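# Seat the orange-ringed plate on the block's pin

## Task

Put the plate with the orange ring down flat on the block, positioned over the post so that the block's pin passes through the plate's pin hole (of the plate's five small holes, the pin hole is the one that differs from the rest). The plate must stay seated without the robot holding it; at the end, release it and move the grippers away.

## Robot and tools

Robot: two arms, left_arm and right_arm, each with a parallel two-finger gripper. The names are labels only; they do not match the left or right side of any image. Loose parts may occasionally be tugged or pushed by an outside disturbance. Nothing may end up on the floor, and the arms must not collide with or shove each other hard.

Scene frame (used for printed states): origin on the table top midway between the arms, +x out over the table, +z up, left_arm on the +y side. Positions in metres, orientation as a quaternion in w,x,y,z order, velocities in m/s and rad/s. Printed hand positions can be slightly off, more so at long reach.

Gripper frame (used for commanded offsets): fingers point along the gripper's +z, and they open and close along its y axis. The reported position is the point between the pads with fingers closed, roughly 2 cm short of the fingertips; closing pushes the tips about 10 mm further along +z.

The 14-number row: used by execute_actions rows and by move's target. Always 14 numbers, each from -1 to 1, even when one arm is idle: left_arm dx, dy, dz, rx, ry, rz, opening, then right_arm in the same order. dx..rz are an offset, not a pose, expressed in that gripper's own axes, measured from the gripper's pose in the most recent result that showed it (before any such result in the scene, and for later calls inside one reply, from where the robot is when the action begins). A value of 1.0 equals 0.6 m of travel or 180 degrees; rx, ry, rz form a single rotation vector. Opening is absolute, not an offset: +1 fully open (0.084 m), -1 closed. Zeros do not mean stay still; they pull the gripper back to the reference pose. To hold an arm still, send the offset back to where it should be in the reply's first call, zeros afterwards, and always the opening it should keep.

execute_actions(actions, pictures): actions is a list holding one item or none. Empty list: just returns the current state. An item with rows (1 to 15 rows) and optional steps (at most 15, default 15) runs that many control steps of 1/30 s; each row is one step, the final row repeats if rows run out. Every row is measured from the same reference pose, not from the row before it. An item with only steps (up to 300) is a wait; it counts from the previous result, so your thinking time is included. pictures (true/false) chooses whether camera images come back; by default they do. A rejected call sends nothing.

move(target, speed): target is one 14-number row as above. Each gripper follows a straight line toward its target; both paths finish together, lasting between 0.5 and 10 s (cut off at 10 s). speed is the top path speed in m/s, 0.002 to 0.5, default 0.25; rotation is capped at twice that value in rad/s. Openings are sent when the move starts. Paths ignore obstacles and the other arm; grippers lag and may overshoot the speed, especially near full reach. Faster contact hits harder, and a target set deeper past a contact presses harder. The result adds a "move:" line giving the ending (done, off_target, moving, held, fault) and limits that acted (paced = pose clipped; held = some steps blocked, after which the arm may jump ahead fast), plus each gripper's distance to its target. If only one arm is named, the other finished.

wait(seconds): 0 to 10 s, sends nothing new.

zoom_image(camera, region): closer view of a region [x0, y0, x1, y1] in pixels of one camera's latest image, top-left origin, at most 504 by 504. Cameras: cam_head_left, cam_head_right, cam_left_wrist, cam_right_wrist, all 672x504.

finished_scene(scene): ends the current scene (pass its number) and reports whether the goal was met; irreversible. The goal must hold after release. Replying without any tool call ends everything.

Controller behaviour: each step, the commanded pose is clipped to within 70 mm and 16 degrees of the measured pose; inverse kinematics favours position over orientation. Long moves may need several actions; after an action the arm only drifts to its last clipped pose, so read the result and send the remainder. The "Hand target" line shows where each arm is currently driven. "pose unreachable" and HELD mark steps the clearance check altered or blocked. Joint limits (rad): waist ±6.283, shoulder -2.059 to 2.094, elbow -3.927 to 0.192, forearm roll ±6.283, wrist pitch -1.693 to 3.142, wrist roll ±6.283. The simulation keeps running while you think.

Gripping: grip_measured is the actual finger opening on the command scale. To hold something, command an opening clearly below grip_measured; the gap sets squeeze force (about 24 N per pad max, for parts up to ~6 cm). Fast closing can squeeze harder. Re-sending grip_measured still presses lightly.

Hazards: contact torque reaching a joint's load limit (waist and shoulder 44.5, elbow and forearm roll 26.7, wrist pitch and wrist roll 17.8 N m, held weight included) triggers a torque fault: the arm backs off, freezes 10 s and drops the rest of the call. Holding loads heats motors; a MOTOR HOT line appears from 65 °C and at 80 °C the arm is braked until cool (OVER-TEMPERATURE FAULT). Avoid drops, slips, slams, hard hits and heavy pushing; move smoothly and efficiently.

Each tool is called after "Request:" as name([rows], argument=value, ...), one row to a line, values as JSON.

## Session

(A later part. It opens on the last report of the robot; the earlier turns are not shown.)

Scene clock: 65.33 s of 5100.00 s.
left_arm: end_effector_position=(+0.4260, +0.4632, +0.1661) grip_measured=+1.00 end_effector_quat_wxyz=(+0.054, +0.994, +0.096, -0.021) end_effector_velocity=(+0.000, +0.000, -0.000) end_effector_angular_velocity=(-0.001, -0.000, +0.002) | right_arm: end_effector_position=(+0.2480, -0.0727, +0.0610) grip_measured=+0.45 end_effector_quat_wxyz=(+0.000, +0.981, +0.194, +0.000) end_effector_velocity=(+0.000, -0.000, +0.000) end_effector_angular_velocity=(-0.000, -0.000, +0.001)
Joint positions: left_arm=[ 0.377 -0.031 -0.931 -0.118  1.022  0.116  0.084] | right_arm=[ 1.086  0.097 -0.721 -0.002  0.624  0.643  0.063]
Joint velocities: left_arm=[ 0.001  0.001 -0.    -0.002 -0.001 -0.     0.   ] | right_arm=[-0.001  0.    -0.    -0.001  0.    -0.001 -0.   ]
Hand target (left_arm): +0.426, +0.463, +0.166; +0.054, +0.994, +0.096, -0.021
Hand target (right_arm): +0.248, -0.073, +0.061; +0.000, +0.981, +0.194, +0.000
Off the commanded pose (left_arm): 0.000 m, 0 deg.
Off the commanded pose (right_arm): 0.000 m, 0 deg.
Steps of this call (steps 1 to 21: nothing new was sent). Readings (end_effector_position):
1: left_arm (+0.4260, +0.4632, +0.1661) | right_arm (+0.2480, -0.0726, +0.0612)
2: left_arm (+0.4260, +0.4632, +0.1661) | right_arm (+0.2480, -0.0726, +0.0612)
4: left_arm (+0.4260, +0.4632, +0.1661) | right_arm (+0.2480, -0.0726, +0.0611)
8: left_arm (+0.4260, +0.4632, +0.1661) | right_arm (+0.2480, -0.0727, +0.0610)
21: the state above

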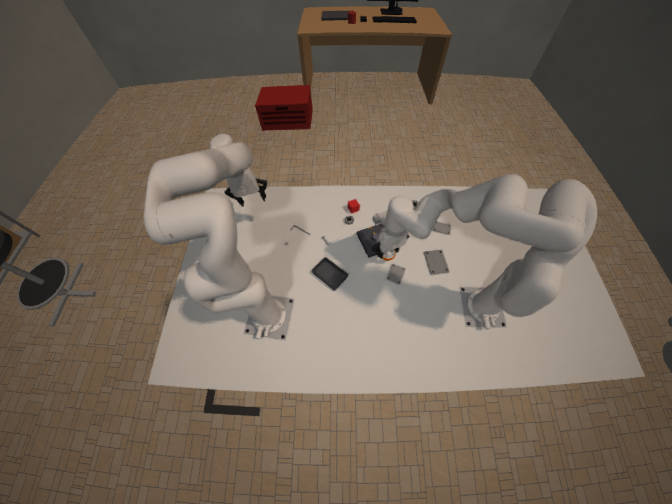

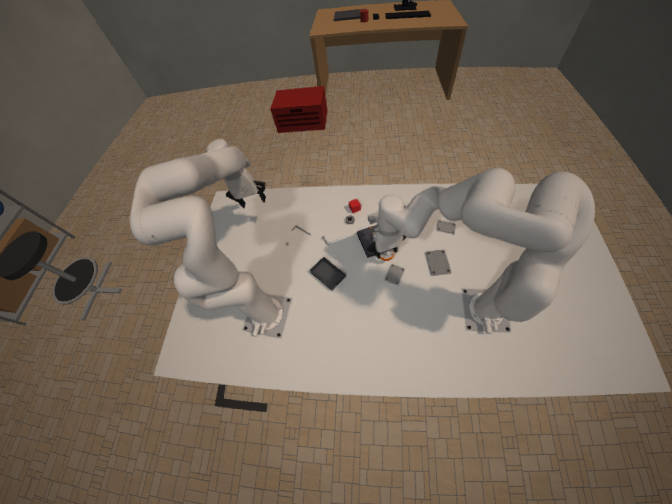

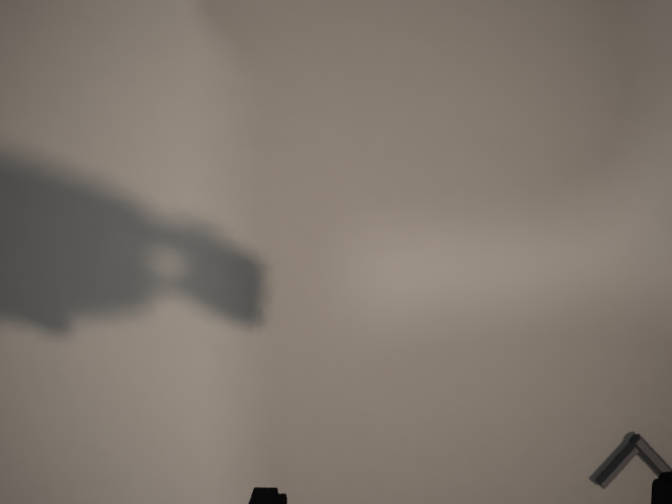

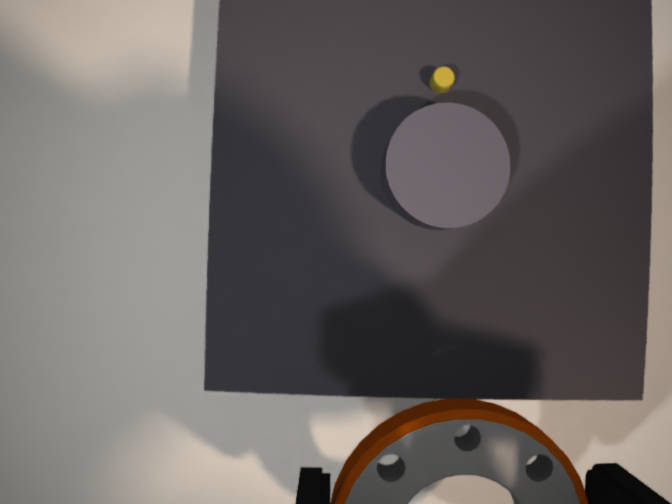

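Request:
move(target=[0,0,0,0,0,0,1, 0.0667,-0.002,0,0,0,0.004,-0.6], speed=0.04)

Request:
wait(seconds=0.8)

Request:
zoom_image(camera="cam_right_wrist", region=[340, 180, 580, 420])

Scene clock: 82.40 s of 5100.00 s.
left_arm: end_effector_position=(+0.4260, +0.4632, +0.1661) grip_measured=+1.00 end_effector_quat_wxyz=(+0.054, +0.994, +0.096, -0.021) end_effector_velocity=(-0.000, +0.000, -0.001) end_effector_angular_velocity=(-0.002, +0.001, +0.002) | right_arm: end_effector_position=(+0.2843, -0.0565, +0.0609) grip_measured=+0.45 end_effector_quat_wxyz=(+0.000, +0.982, +0.188, +0.000) end_effector_velocity=(+0.002, +0.001, +0.000) end_effector_angular_velocity=(+0.001, +0.000, -0.003)
Joint positions: left_arm=[ 0.377 -0.031 -0.931 -0.118  1.022  0.116  0.084] | right_arm=[ 1.035  0.19  -0.847 -0.001  0.657  0.605  0.063]
Joint velocities: left_arm=[ 0.001  0.002 -0.    -0.002 -0.001  0.     0.   ] | right_arm=[-0.003  0.004 -0.007  0.001  0.002 -0.001 -0.   ]
Hand target (left_arm): +0.426, +0.463, +0.166; +0.054, +0.994, +0.096, -0.021
Hand target (right_arm): +0.285, -0.056, +0.061; +0.000, +0.982, +0.188, +0.000
Off the commanded pose (left_arm): 0.000 m, 0 deg.
Off the commanded pose (right_arm): 0.000 m, 0 deg.
After step 90, 12.77 s passed at rest.
move: done

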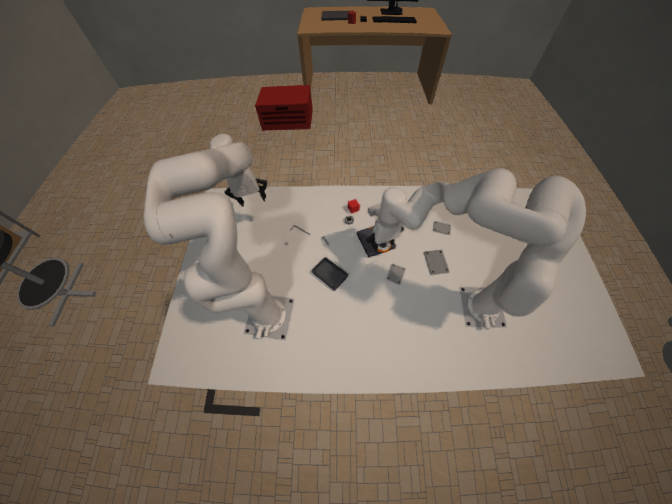

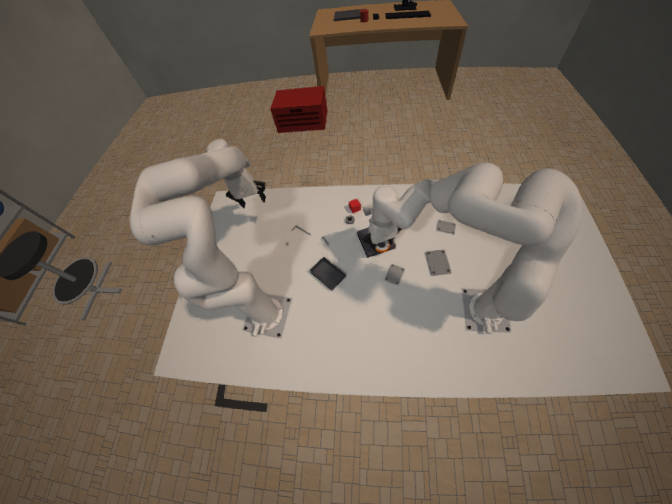

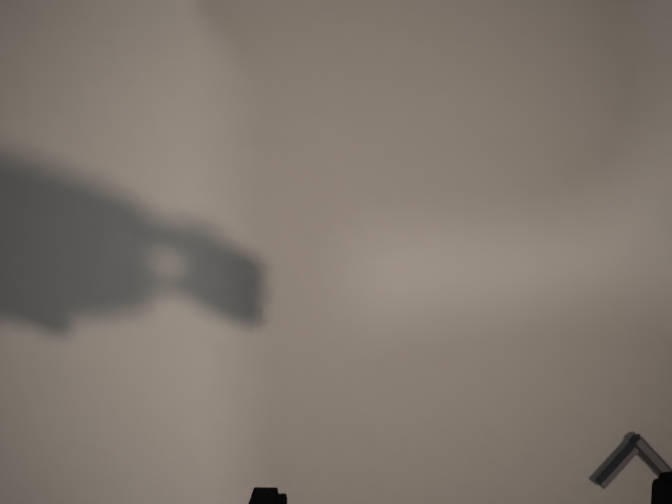

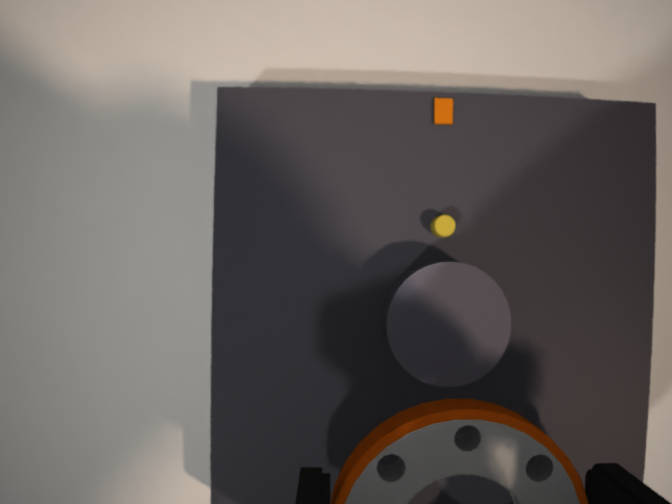

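Scene clock: 83.20 s of 5100.00 s.
left_arm: end_effector_position=(+0.4260, +0.4632, +0.1661) grip_measured=+1.00 end_effector_quat_wxyz=(+0.054, +0.994, +0.096, -0.021) end_effector_velocity=(+0.001, +0.000, +0.001) end_effector_angular_velocity=(-0.000, -0.002, +0.000) | right_arm: end_effector_position=(+0.2845, -0.0564, +0.0609) grip_measured=+0.45 end_effector_quat_wxyz=(+0.000, +0.982, +0.188, +0.000) end_effector_velocity=(-0.001, +0.001, -0.000) end_effector_angular_velocity=(+0.000, +0.000, +0.003)
Joint positions: left_arm=[ 0.377 -0.031 -0.931 -0.118  1.022  0.116  0.084] | right_arm=[ 1.035  0.191 -0.848 -0.001  0.657  0.605  0.063]
Joint velocities: left_arm=[ 0.    -0.001 -0.001 -0.001 -0.     0.001 -0.   ] | right_arm=[ 0.003  0.     0.     0.    -0.001 -0.001 -0.   ]
Hand target (left_arm): +0.426, +0.463, +0.166; +0.054, +0.994, +0.096, -0.021
Hand target (right_arm): +0.285, -0.056, +0.061; +0.000, +0.982, +0.188, +0.000
Off the commanded pose (left_arm): 0.000 m, 0 deg.
Off the commanded pose (right_arm): 0.000 m, 0 deg.
Steps of this call (steps 1 to 24: nothing new was sent). Readings (end_effector_position):
1: left_arm (+0.4260, +0.4632, +0.1661) | right_arm (+0.2844, -0.0565, +0.0609)
2: left_arm (+0.4260, +0.4632, +0.1661) | right_arm (+0.2844, -0.0565, +0.0609)
4: left_arm (+0.4260, +0.4632, +0.1661) | right_arm (+0.2844, -0.0564, +0.0609)
8: left_arm (+0.4260, +0.4632, +0.1661) | right_arm (+0.2845, -0.0564, +0.0609)
24: the state above

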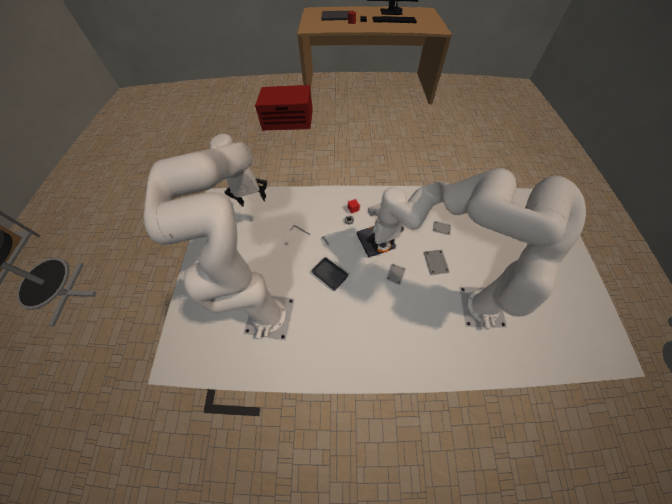

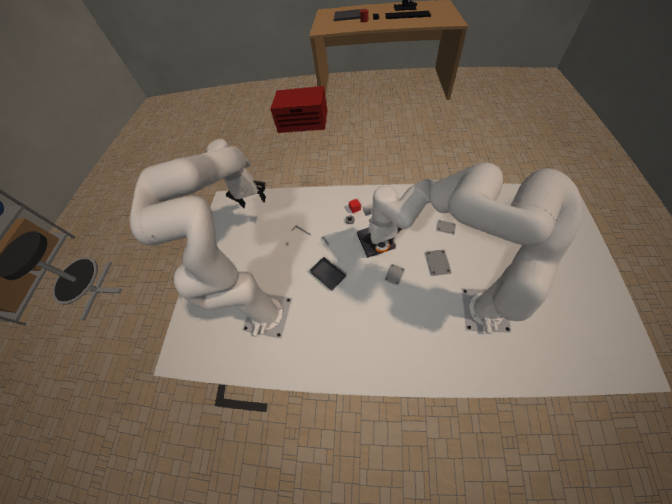

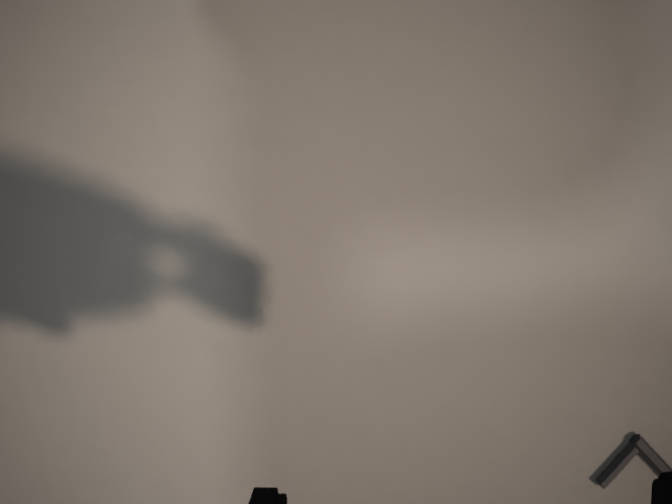

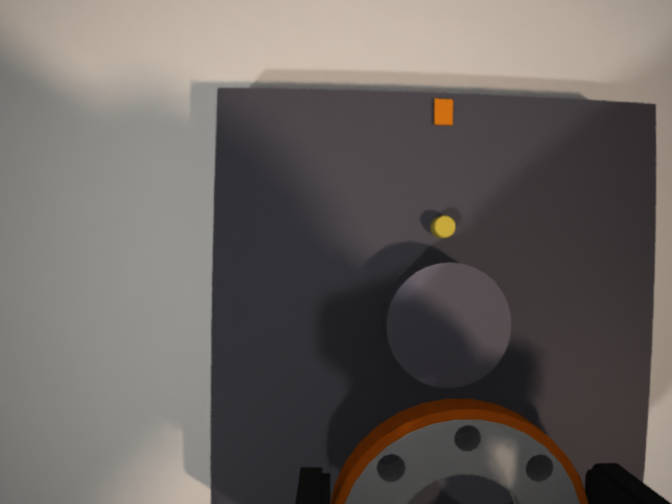

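Region (340, 180, 580, 420) of cam_right_wrist's 672x504 image, scaled by 2.100, with more detail than that image has.

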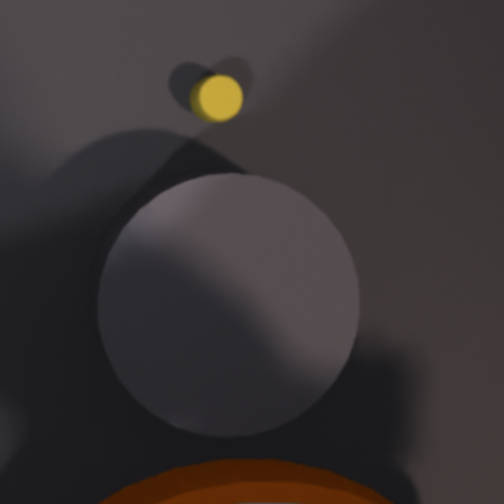

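Request:
move(target=[0,0,0,0,0,0,1, 0.0825,-0.0039,0,0,0,0,-0.6], speed=0.04)

Request:
wait(seconds=0.8)

Request:
zoom_image(camera="cam_right_wrist", region=[340, 384, 600, 504])

Scene clock: 98.67 s of 5100.00 s.
left_arm: end_effector_position=(+0.4260, +0.4632, +0.1661) grip_measured=+1.00 end_effector_quat_wxyz=(+0.054, +0.994, +0.096, -0.021) end_effector_velocity=(+0.000, +0.000, -0.000) end_effector_angular_velocity=(-0.000, -0.001, +0.002) | right_arm: end_effector_position=(+0.3295, -0.0361, +0.0608) grip_measured=+0.45 end_effector_quat_wxyz=(+0.000, +0.982, +0.188, +0.000) end_effector_velocity=(+0.002, +0.001, +0.000) end_effector_angular_velocity=(-0.001, -0.000, +0.001)
Joint positions: left_arm=[ 0.377 -0.031 -0.931 -0.118  1.022  0.116  0.084] | right_arm=[ 0.982  0.31  -1.02  -0.001  0.709  0.552  0.063]
Joint velocities: left_arm=[ 0.001  0.001 -0.    -0.    -0.001 -0.001  0.   ] | right_arm=[-0.002  0.005 -0.008 -0.001  0.004 -0.002 -0.   ]
Hand target (left_arm): +0.426, +0.463, +0.166; +0.054, +0.994, +0.096, -0.021
Hand target (right_arm): +0.330, -0.036, +0.061; +0.000, +0.982, +0.188, +0.000
Off the commanded pose (left_arm): 0.000 m, 0 deg.
Off the commanded pose (right_arm): 0.000 m, 0 deg.
After step 90, 10.93 s passed at rest.
move: done

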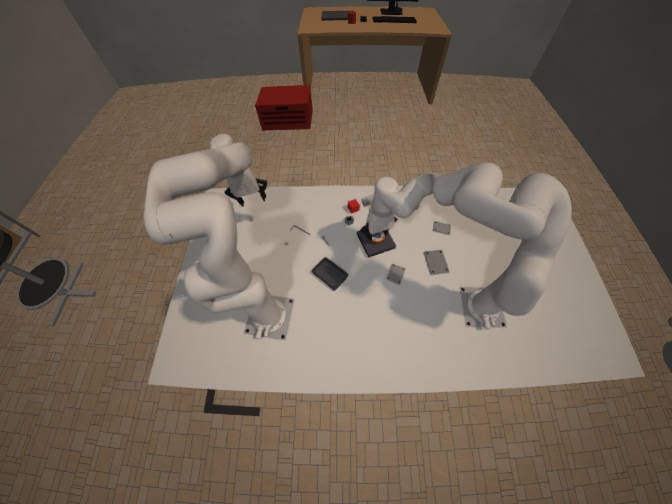

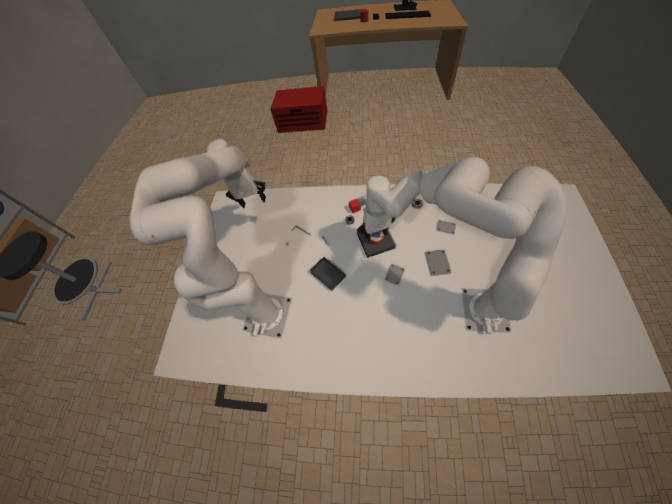

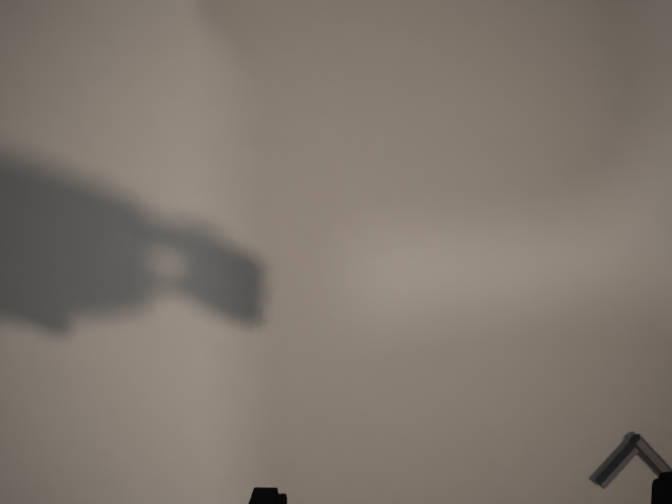

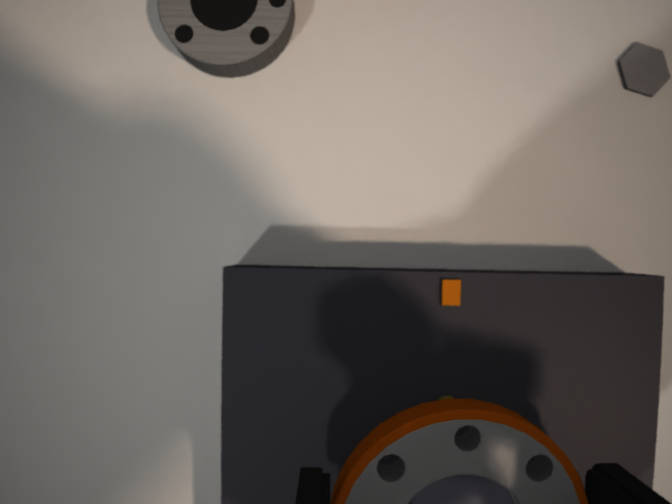

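Scene clock: 99.47 s of 5100.00 s.
left_arm: end_effector_position=(+0.4260, +0.4632, +0.1661) grip_measured=+1.00 end_effector_quat_wxyz=(+0.054, +0.994, +0.096, -0.021) end_effector_velocity=(+0.000, +0.000, +0.000) end_effector_angular_velocity=(+0.001, -0.001, -0.001) | right_arm: end_effector_position=(+0.3297, -0.0360, +0.0608) grip_measured=+0.45 end_effector_quat_wxyz=(+0.000, +0.982, +0.188, +0.000) end_effector_velocity=(+0.000, +0.000, +0.000) end_effector_angular_velocity=(+0.002, -0.001, -0.002)
Joint positions: left_arm=[ 0.377 -0.031 -0.931 -0.118  1.022  0.116  0.084] | right_arm=[ 0.982  0.31  -1.02  -0.001  0.71   0.552  0.063]
Joint velocities: left_arm=[-0.     0.    -0.001  0.001  0.     0.    -0.   ] | right_arm=[-0.     0.    -0.     0.    -0.002  0.001 -0.   ]
Hand target (left_arm): +0.426, +0.463, +0.166; +0.054, +0.994, +0.096, -0.021
Hand target (right_arm): +0.330, -0.036, +0.061; +0.000, +0.982, +0.188, +0.000
Off the commanded pose (left_arm): 0.000 m, 0 deg.
Off the commanded pose (right_arm): 0.000 m, 0 deg.
Steps of this call (steps 1 to 24: nothing new was sent). Readings (end_effector_position):
1: left_arm (+0.4260, +0.4632, +0.1661) | right_arm (+0.3295, -0.0361, +0.0608)
2: left_arm (+0.4260, +0.4632, +0.1661) | right_arm (+0.3296, -0.0361, +0.0608)
4: left_arm (+0.4260, +0.4632, +0.1661) | right_arm (+0.3296, -0.0360, +0.0609)
8: left_arm (+0.4260, +0.4632, +0.1661) | right_arm (+0.3297, -0.0360, +0.0608)
24: the state above

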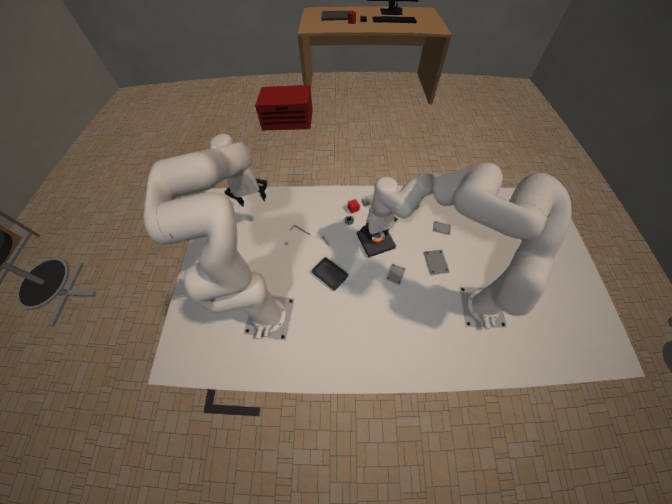

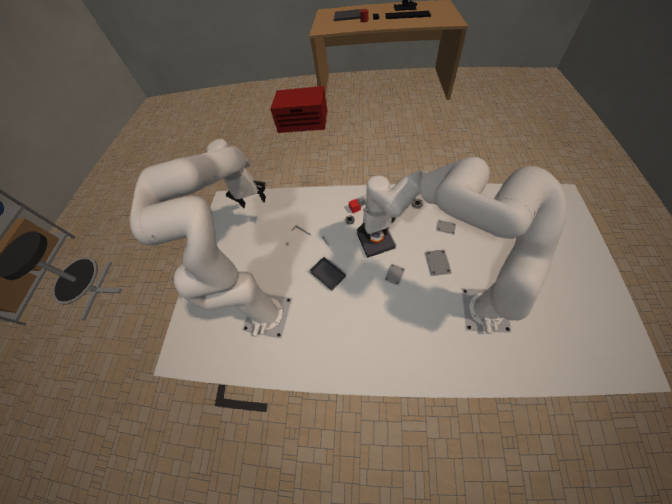

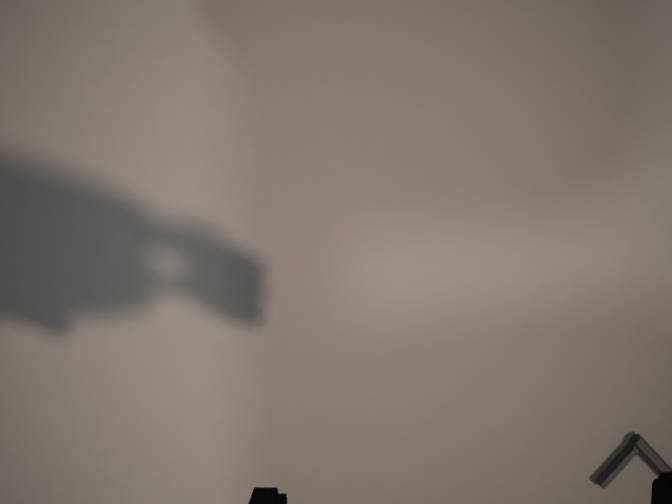

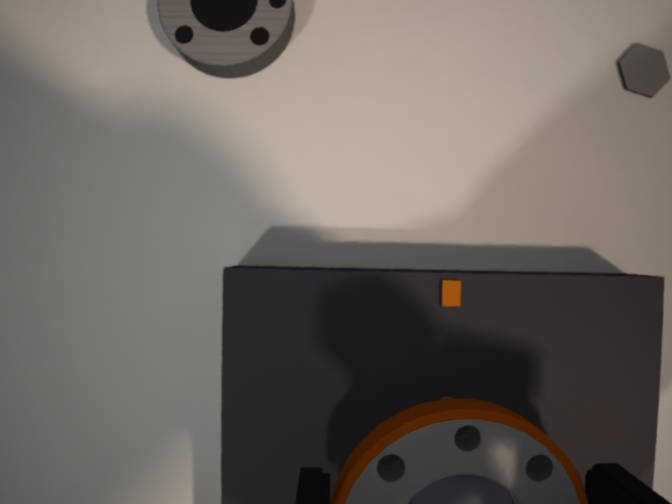

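Region (340, 384, 600, 504) of cam_right_wrist's 672x504 image, scaled by 1.938, with more detail than that image has; it fills the top 233 rows of this view, and the rest is white.

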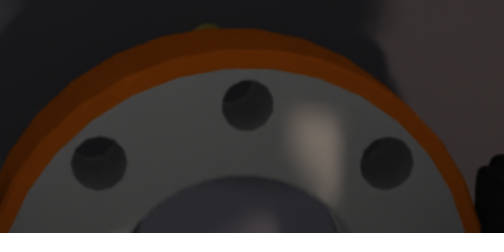

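Request:
move(target=[0,0,0,0,0,0,1, 0,0,0.0055,0,0,0,-0.6], speed=0.004)

Request:
wait(seconds=0.8)

Request:
zoom_image(camera="cam_right_wrist", region=[340, 384, 600, 504])

Scene clock: 103.90 s of 5100.00 s.
left_arm: end_effector_position=(+0.4260, +0.4632, +0.1661) grip_measured=+1.00 end_effector_quat_wxyz=(+0.054, +0.994, +0.096, -0.021) end_effector_velocity=(+0.000, -0.001, +0.000) end_effector_angular_velocity=(-0.001, -0.000, -0.001) | right_arm: end_effector_position=(+0.3298, -0.0360, +0.0577) grip_measured=+0.45 end_effector_quat_wxyz=(+0.000, +0.982, +0.188, +0.000) end_effector_velocity=(+0.000, +0.000, -0.000) end_effector_angular_velocity=(-0.000, -0.003, +0.004)
Joint positions: left_arm=[ 0.377 -0.031 -0.931 -0.118  1.022  0.116  0.084] | right_arm=[ 0.982  0.317 -1.019 -0.001  0.701  0.552  0.063]
Joint velocities: left_arm=[-0.002 -0.    -0.    -0.001  0.001 -0.001  0.   ] | right_arm=[ 0.001  0.001  0.001 -0.004 -0.003 -0.     0.   ]
Hand target (left_arm): +0.426, +0.463, +0.166; +0.054, +0.994, +0.096, -0.021
Hand target (right_arm): +0.330, -0.036, +0.058; +0.000, +0.982, +0.188, +0.000
Off the commanded pose (left_arm): 0.000 m, 0 deg.
Off the commanded pose (right_arm): 0.000 m, 0 deg.
After step 90, 0.40 s passed at rest.
move: done

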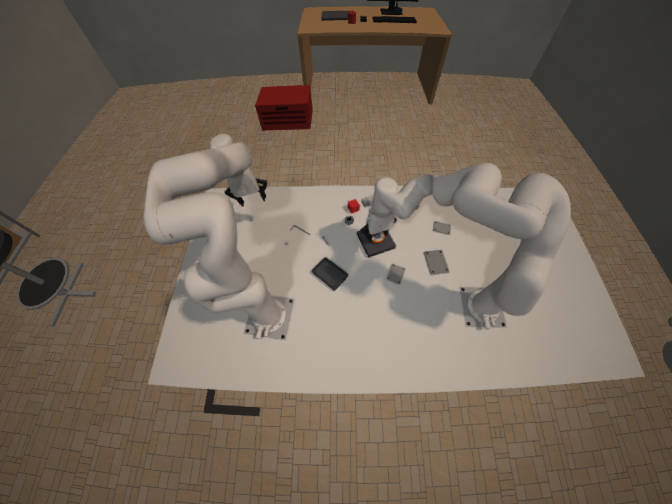

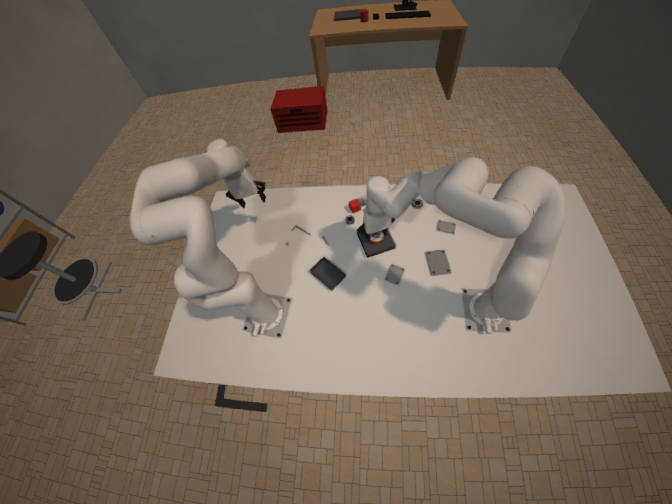

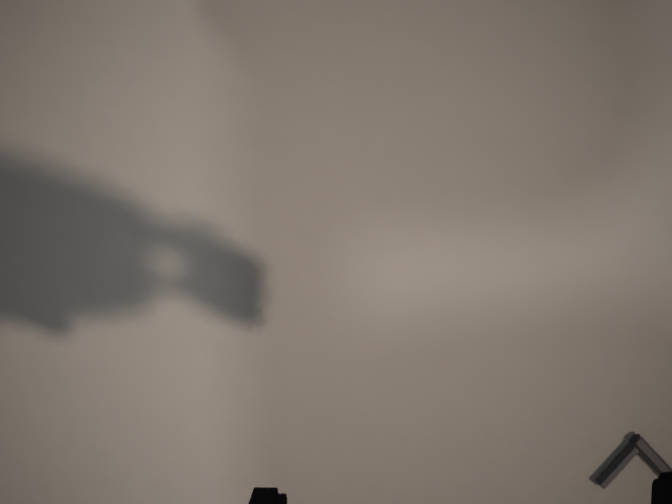

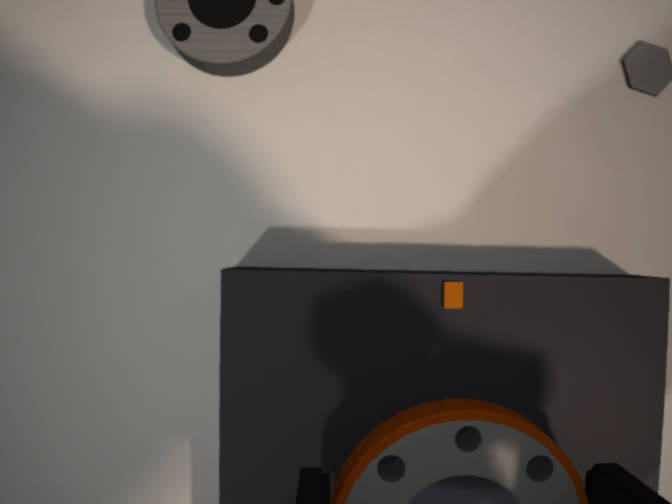

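Scene clock: 104.70 s of 5100.00 s.
left_arm: end_effector_position=(+0.4260, +0.4632, +0.1661) grip_measured=+1.00 end_effector_quat_wxyz=(+0.054, +0.994, +0.096, -0.021) end_effector_velocity=(-0.001, +0.000, -0.001) end_effector_angular_velocity=(-0.000, +0.002, +0.001) | right_arm: end_effector_position=(+0.3297, -0.0360, +0.0576) grip_measured=+0.45 end_effector_quat_wxyz=(+0.000, +0.982, +0.188, +0.000) end_effector_velocity=(-0.000, +0.000, -0.000) end_effector_angular_velocity=(-0.000, -0.001, +0.001)
Joint positions: left_arm=[ 0.377 -0.031 -0.931 -0.118  1.022  0.116  0.084] | right_arm=[ 0.982  0.317 -1.019 -0.001  0.701  0.552  0.063]
Joint velocities: left_arm=[0.001 0.001 0.001 0.    0.001 0.    0.   ] | right_arm=[ 0.     0.     0.    -0.001 -0.001 -0.     0.   ]
Hand target (left_arm): +0.426, +0.463, +0.166; +0.054, +0.994, +0.096, -0.021
Hand target (right_arm): +0.330, -0.036, +0.058; +0.000, +0.982, +0.188, +0.000
Off the commanded pose (left_arm): 0.000 m, 0 deg.
Off the commanded pose (right_arm): 0.000 m, 0 deg.
Steps of this call (steps 1 to 24: nothing new was sent). Readings (end_effector_position):
1: left_arm (+0.4260, +0.4632, +0.1661) | right_arm (+0.3298, -0.0360, +0.0577)
2: left_arm (+0.4260, +0.4632, +0.1661) | right_arm (+0.3298, -0.0360, +0.0577)
4: left_arm (+0.4260, +0.4632, +0.1661) | right_arm (+0.3298, -0.0360, +0.0576)
8: left_arm (+0.4260, +0.4632, +0.1661) | right_arm (+0.3298, -0.0360, +0.0576)
24: the state above

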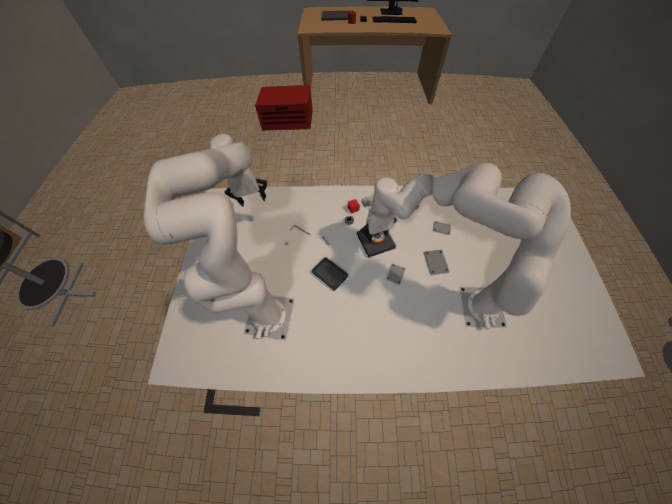

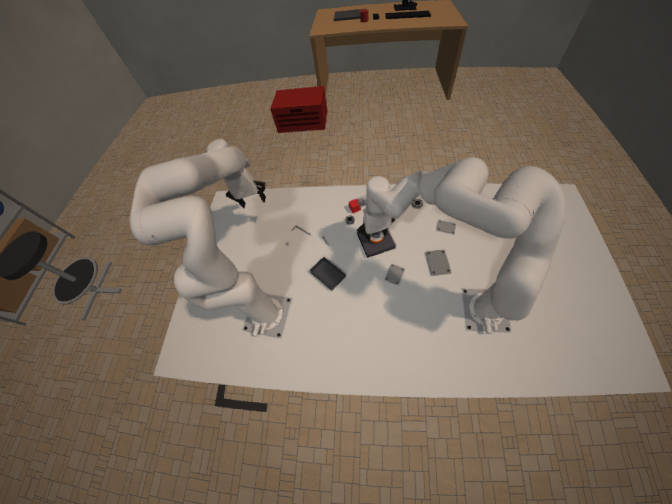

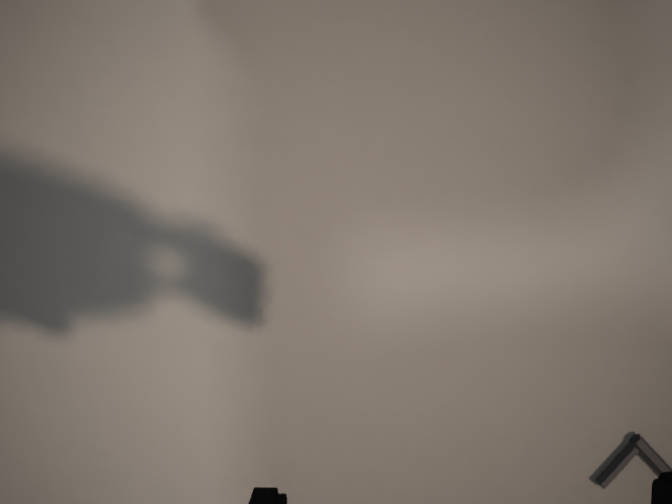

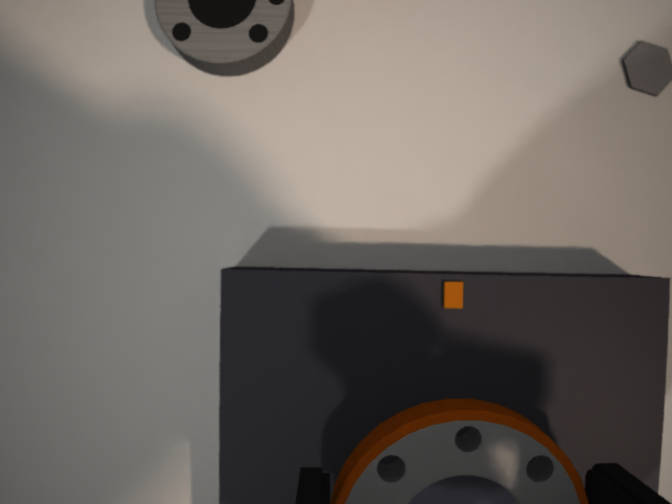

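Region (340, 384, 600, 504) of cam_right_wrist's 672x504 image, scaled by 1.938, with more detail than that image has; it fills the top 233 rows of this view, and the rest is white.

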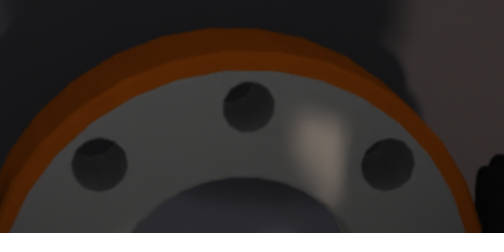

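Request:
move(target=[0,0,0,0,0,0,1, 0.0015,0,0,0,0,0,-0.6], speed=0.003)

Request:
wait(seconds=1.2)

Request:
zoom_image(camera="cam_right_wrist", region=[340, 384, 600, 504])

Scene clock: 108.40 s of 5100.00 s.
left_arm: end_effector_position=(+0.4260, +0.4632, +0.1661) grip_measured=+1.00 end_effector_quat_wxyz=(+0.054, +0.994, +0.096, -0.021) end_effector_velocity=(+0.000, -0.000, +0.001) end_effector_angular_velocity=(-0.000, -0.001, +0.001) | right_arm: end_effector_position=(+0.3302, -0.0358, +0.0572) grip_measured=+0.45 end_effector_quat_wxyz=(+0.001, +0.982, +0.188, -0.000) end_effector_velocity=(+0.002, +0.000, +0.002) end_effector_angular_velocity=(+0.003, -0.001, -0.003)
Joint positions: left_arm=[ 0.377 -0.031 -0.931 -0.118  1.022  0.116  0.084] | right_arm=[ 0.982  0.32  -1.022 -0.001  0.703  0.551  0.063]
Joint velocities: left_arm=[-0.    -0.001  0.    -0.001 -0.    -0.001 -0.   ] | right_arm=[-0.003 -0.001 -0.003  0.001  0.001  0.     0.   ]
Hand target (left_arm): +0.426, +0.463, +0.166; +0.054, +0.994, +0.096, -0.021
Hand target (right_arm): +0.331, -0.036, +0.058; +0.000, +0.982, +0.188, +0.000
Off the commanded pose (left_arm): 0.000 m, 0 deg.
Off the commanded pose (right_arm): 0.001 m, 0 deg.
move: done

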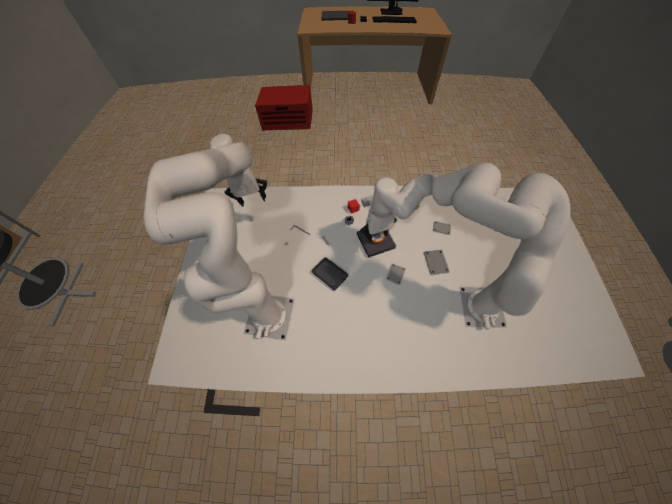

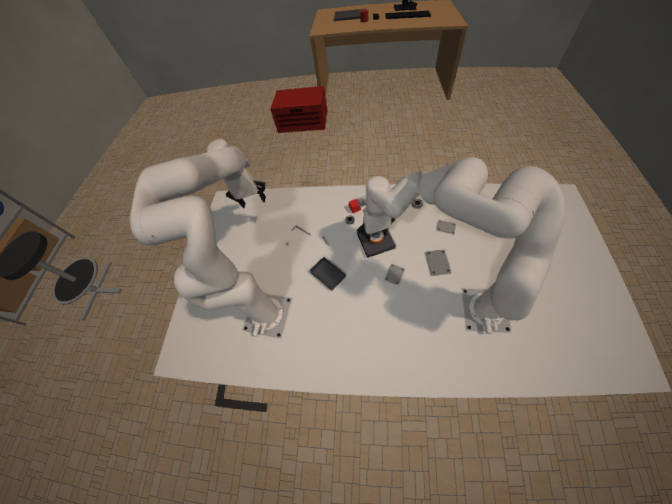

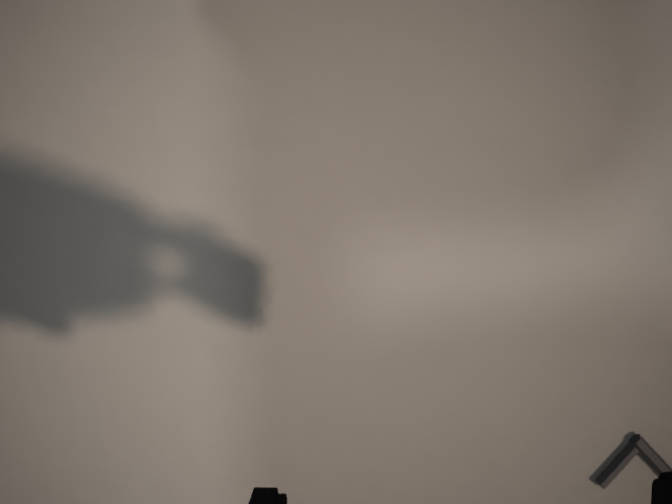

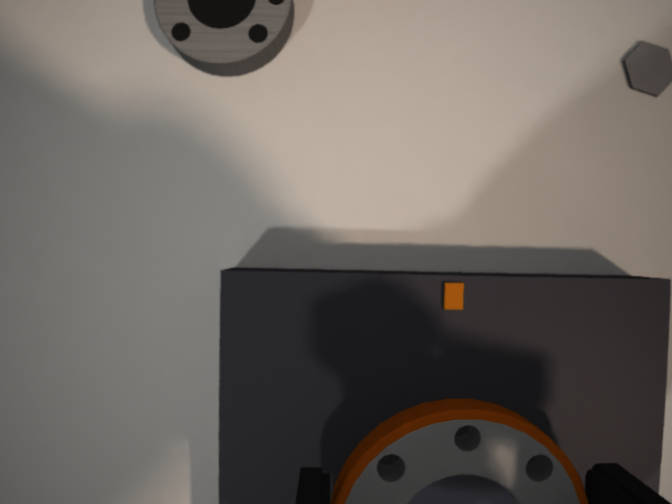

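Scene clock: 109.60 s of 5100.00 s.
left_arm: end_effector_position=(+0.4260, +0.4632, +0.1661) grip_measured=+1.00 end_effector_quat_wxyz=(+0.054, +0.994, +0.096, -0.021) end_effector_velocity=(+0.000, +0.000, +0.000) end_effector_angular_velocity=(-0.001, -0.001, +0.001) | right_arm: end_effector_position=(+0.3305, -0.0357, +0.0575) grip_measured=+0.45 end_effector_quat_wxyz=(+0.000, +0.982, +0.188, +0.000) end_effector_velocity=(+0.000, +0.000, +0.000) end_effector_angular_velocity=(+0.001, -0.000, -0.001)
Joint positions: left_arm=[ 0.377 -0.031 -0.931 -0.118  1.022  0.116  0.084] | right_arm=[ 0.981  0.32  -1.022 -0.001  0.702  0.551  0.063]
Joint velocities: left_arm=[ 0.     0.    -0.    -0.001 -0.001 -0.     0.   ] | right_arm=[-0.001 -0.    -0.001  0.    -0.    -0.    -0.   ]
Hand target (left_arm): +0.426, +0.463, +0.166; +0.054, +0.994, +0.096, -0.021
Hand target (right_arm): +0.331, -0.036, +0.058; +0.000, +0.982, +0.188, +0.000
Off the commanded pose (left_arm): 0.000 m, 0 deg.
Off the commanded pose (right_arm): 0.000 m, 0 deg.
Steps of this call (steps 1 to 36: nothing new was sent). Readings (end_effector_position):
1: left_arm (+0.4260, +0.4632, +0.1661) | right_arm (+0.3303, -0.0358, +0.0573)
2: left_arm (+0.4260, +0.4632, +0.1661) | right_arm (+0.3303, -0.0358, +0.0574)
4: left_arm (+0.4260, +0.4632, +0.1661) | right_arm (+0.3304, -0.0358, +0.0574)
8: left_arm (+0.4260, +0.4632, +0.1661) | right_arm (+0.3304, -0.0358, +0.0574)
36: the state above

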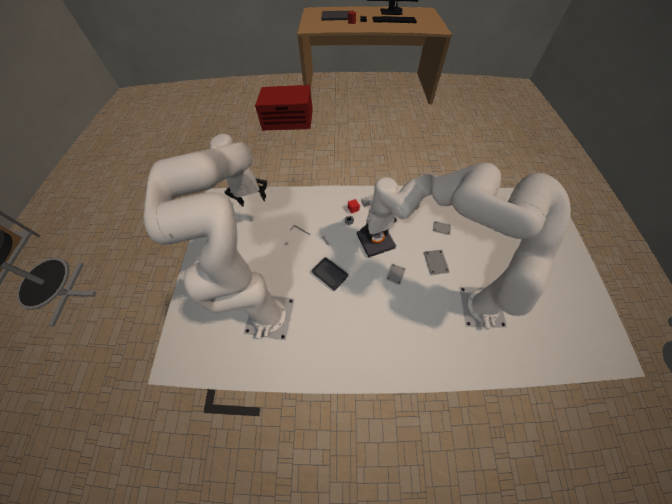

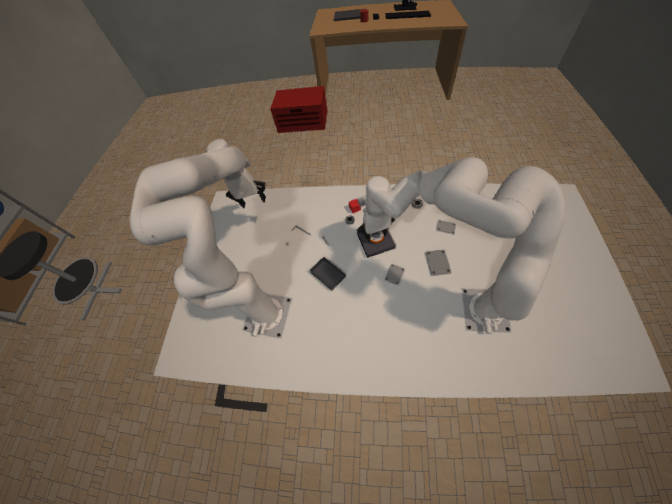

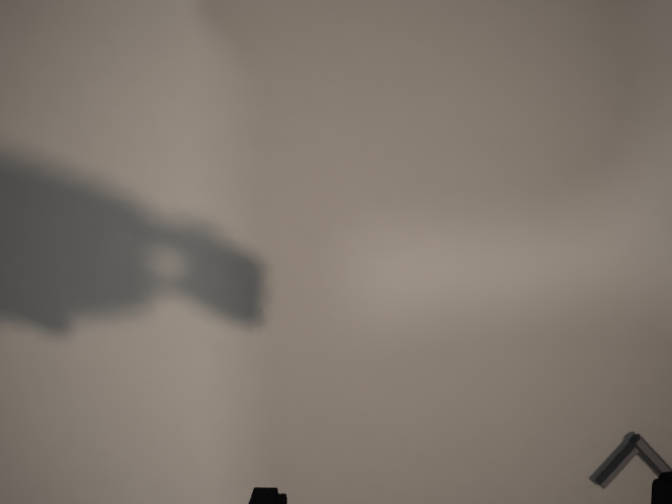

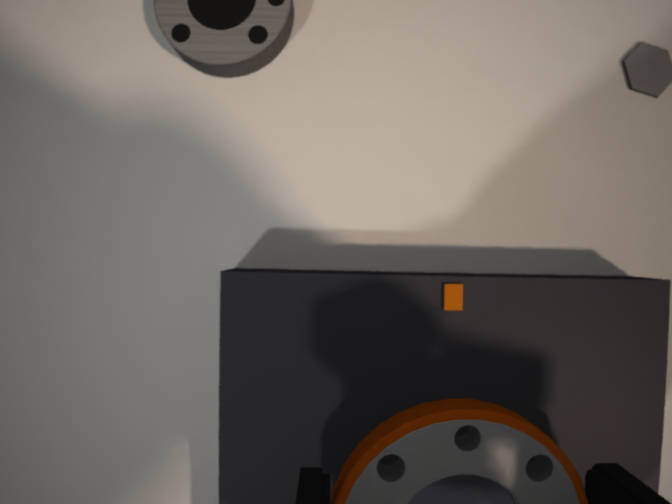

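Region (340, 384, 600, 504) of cam_right_wrist's 672x504 image, scaled by 1.938, with more detail than that image has; it fills the top 233 rows of this view, and the rest is white.

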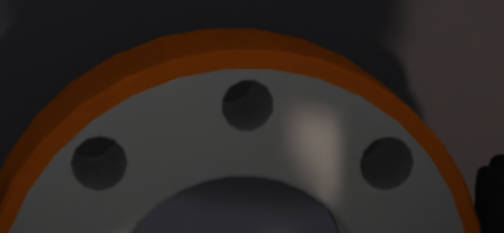

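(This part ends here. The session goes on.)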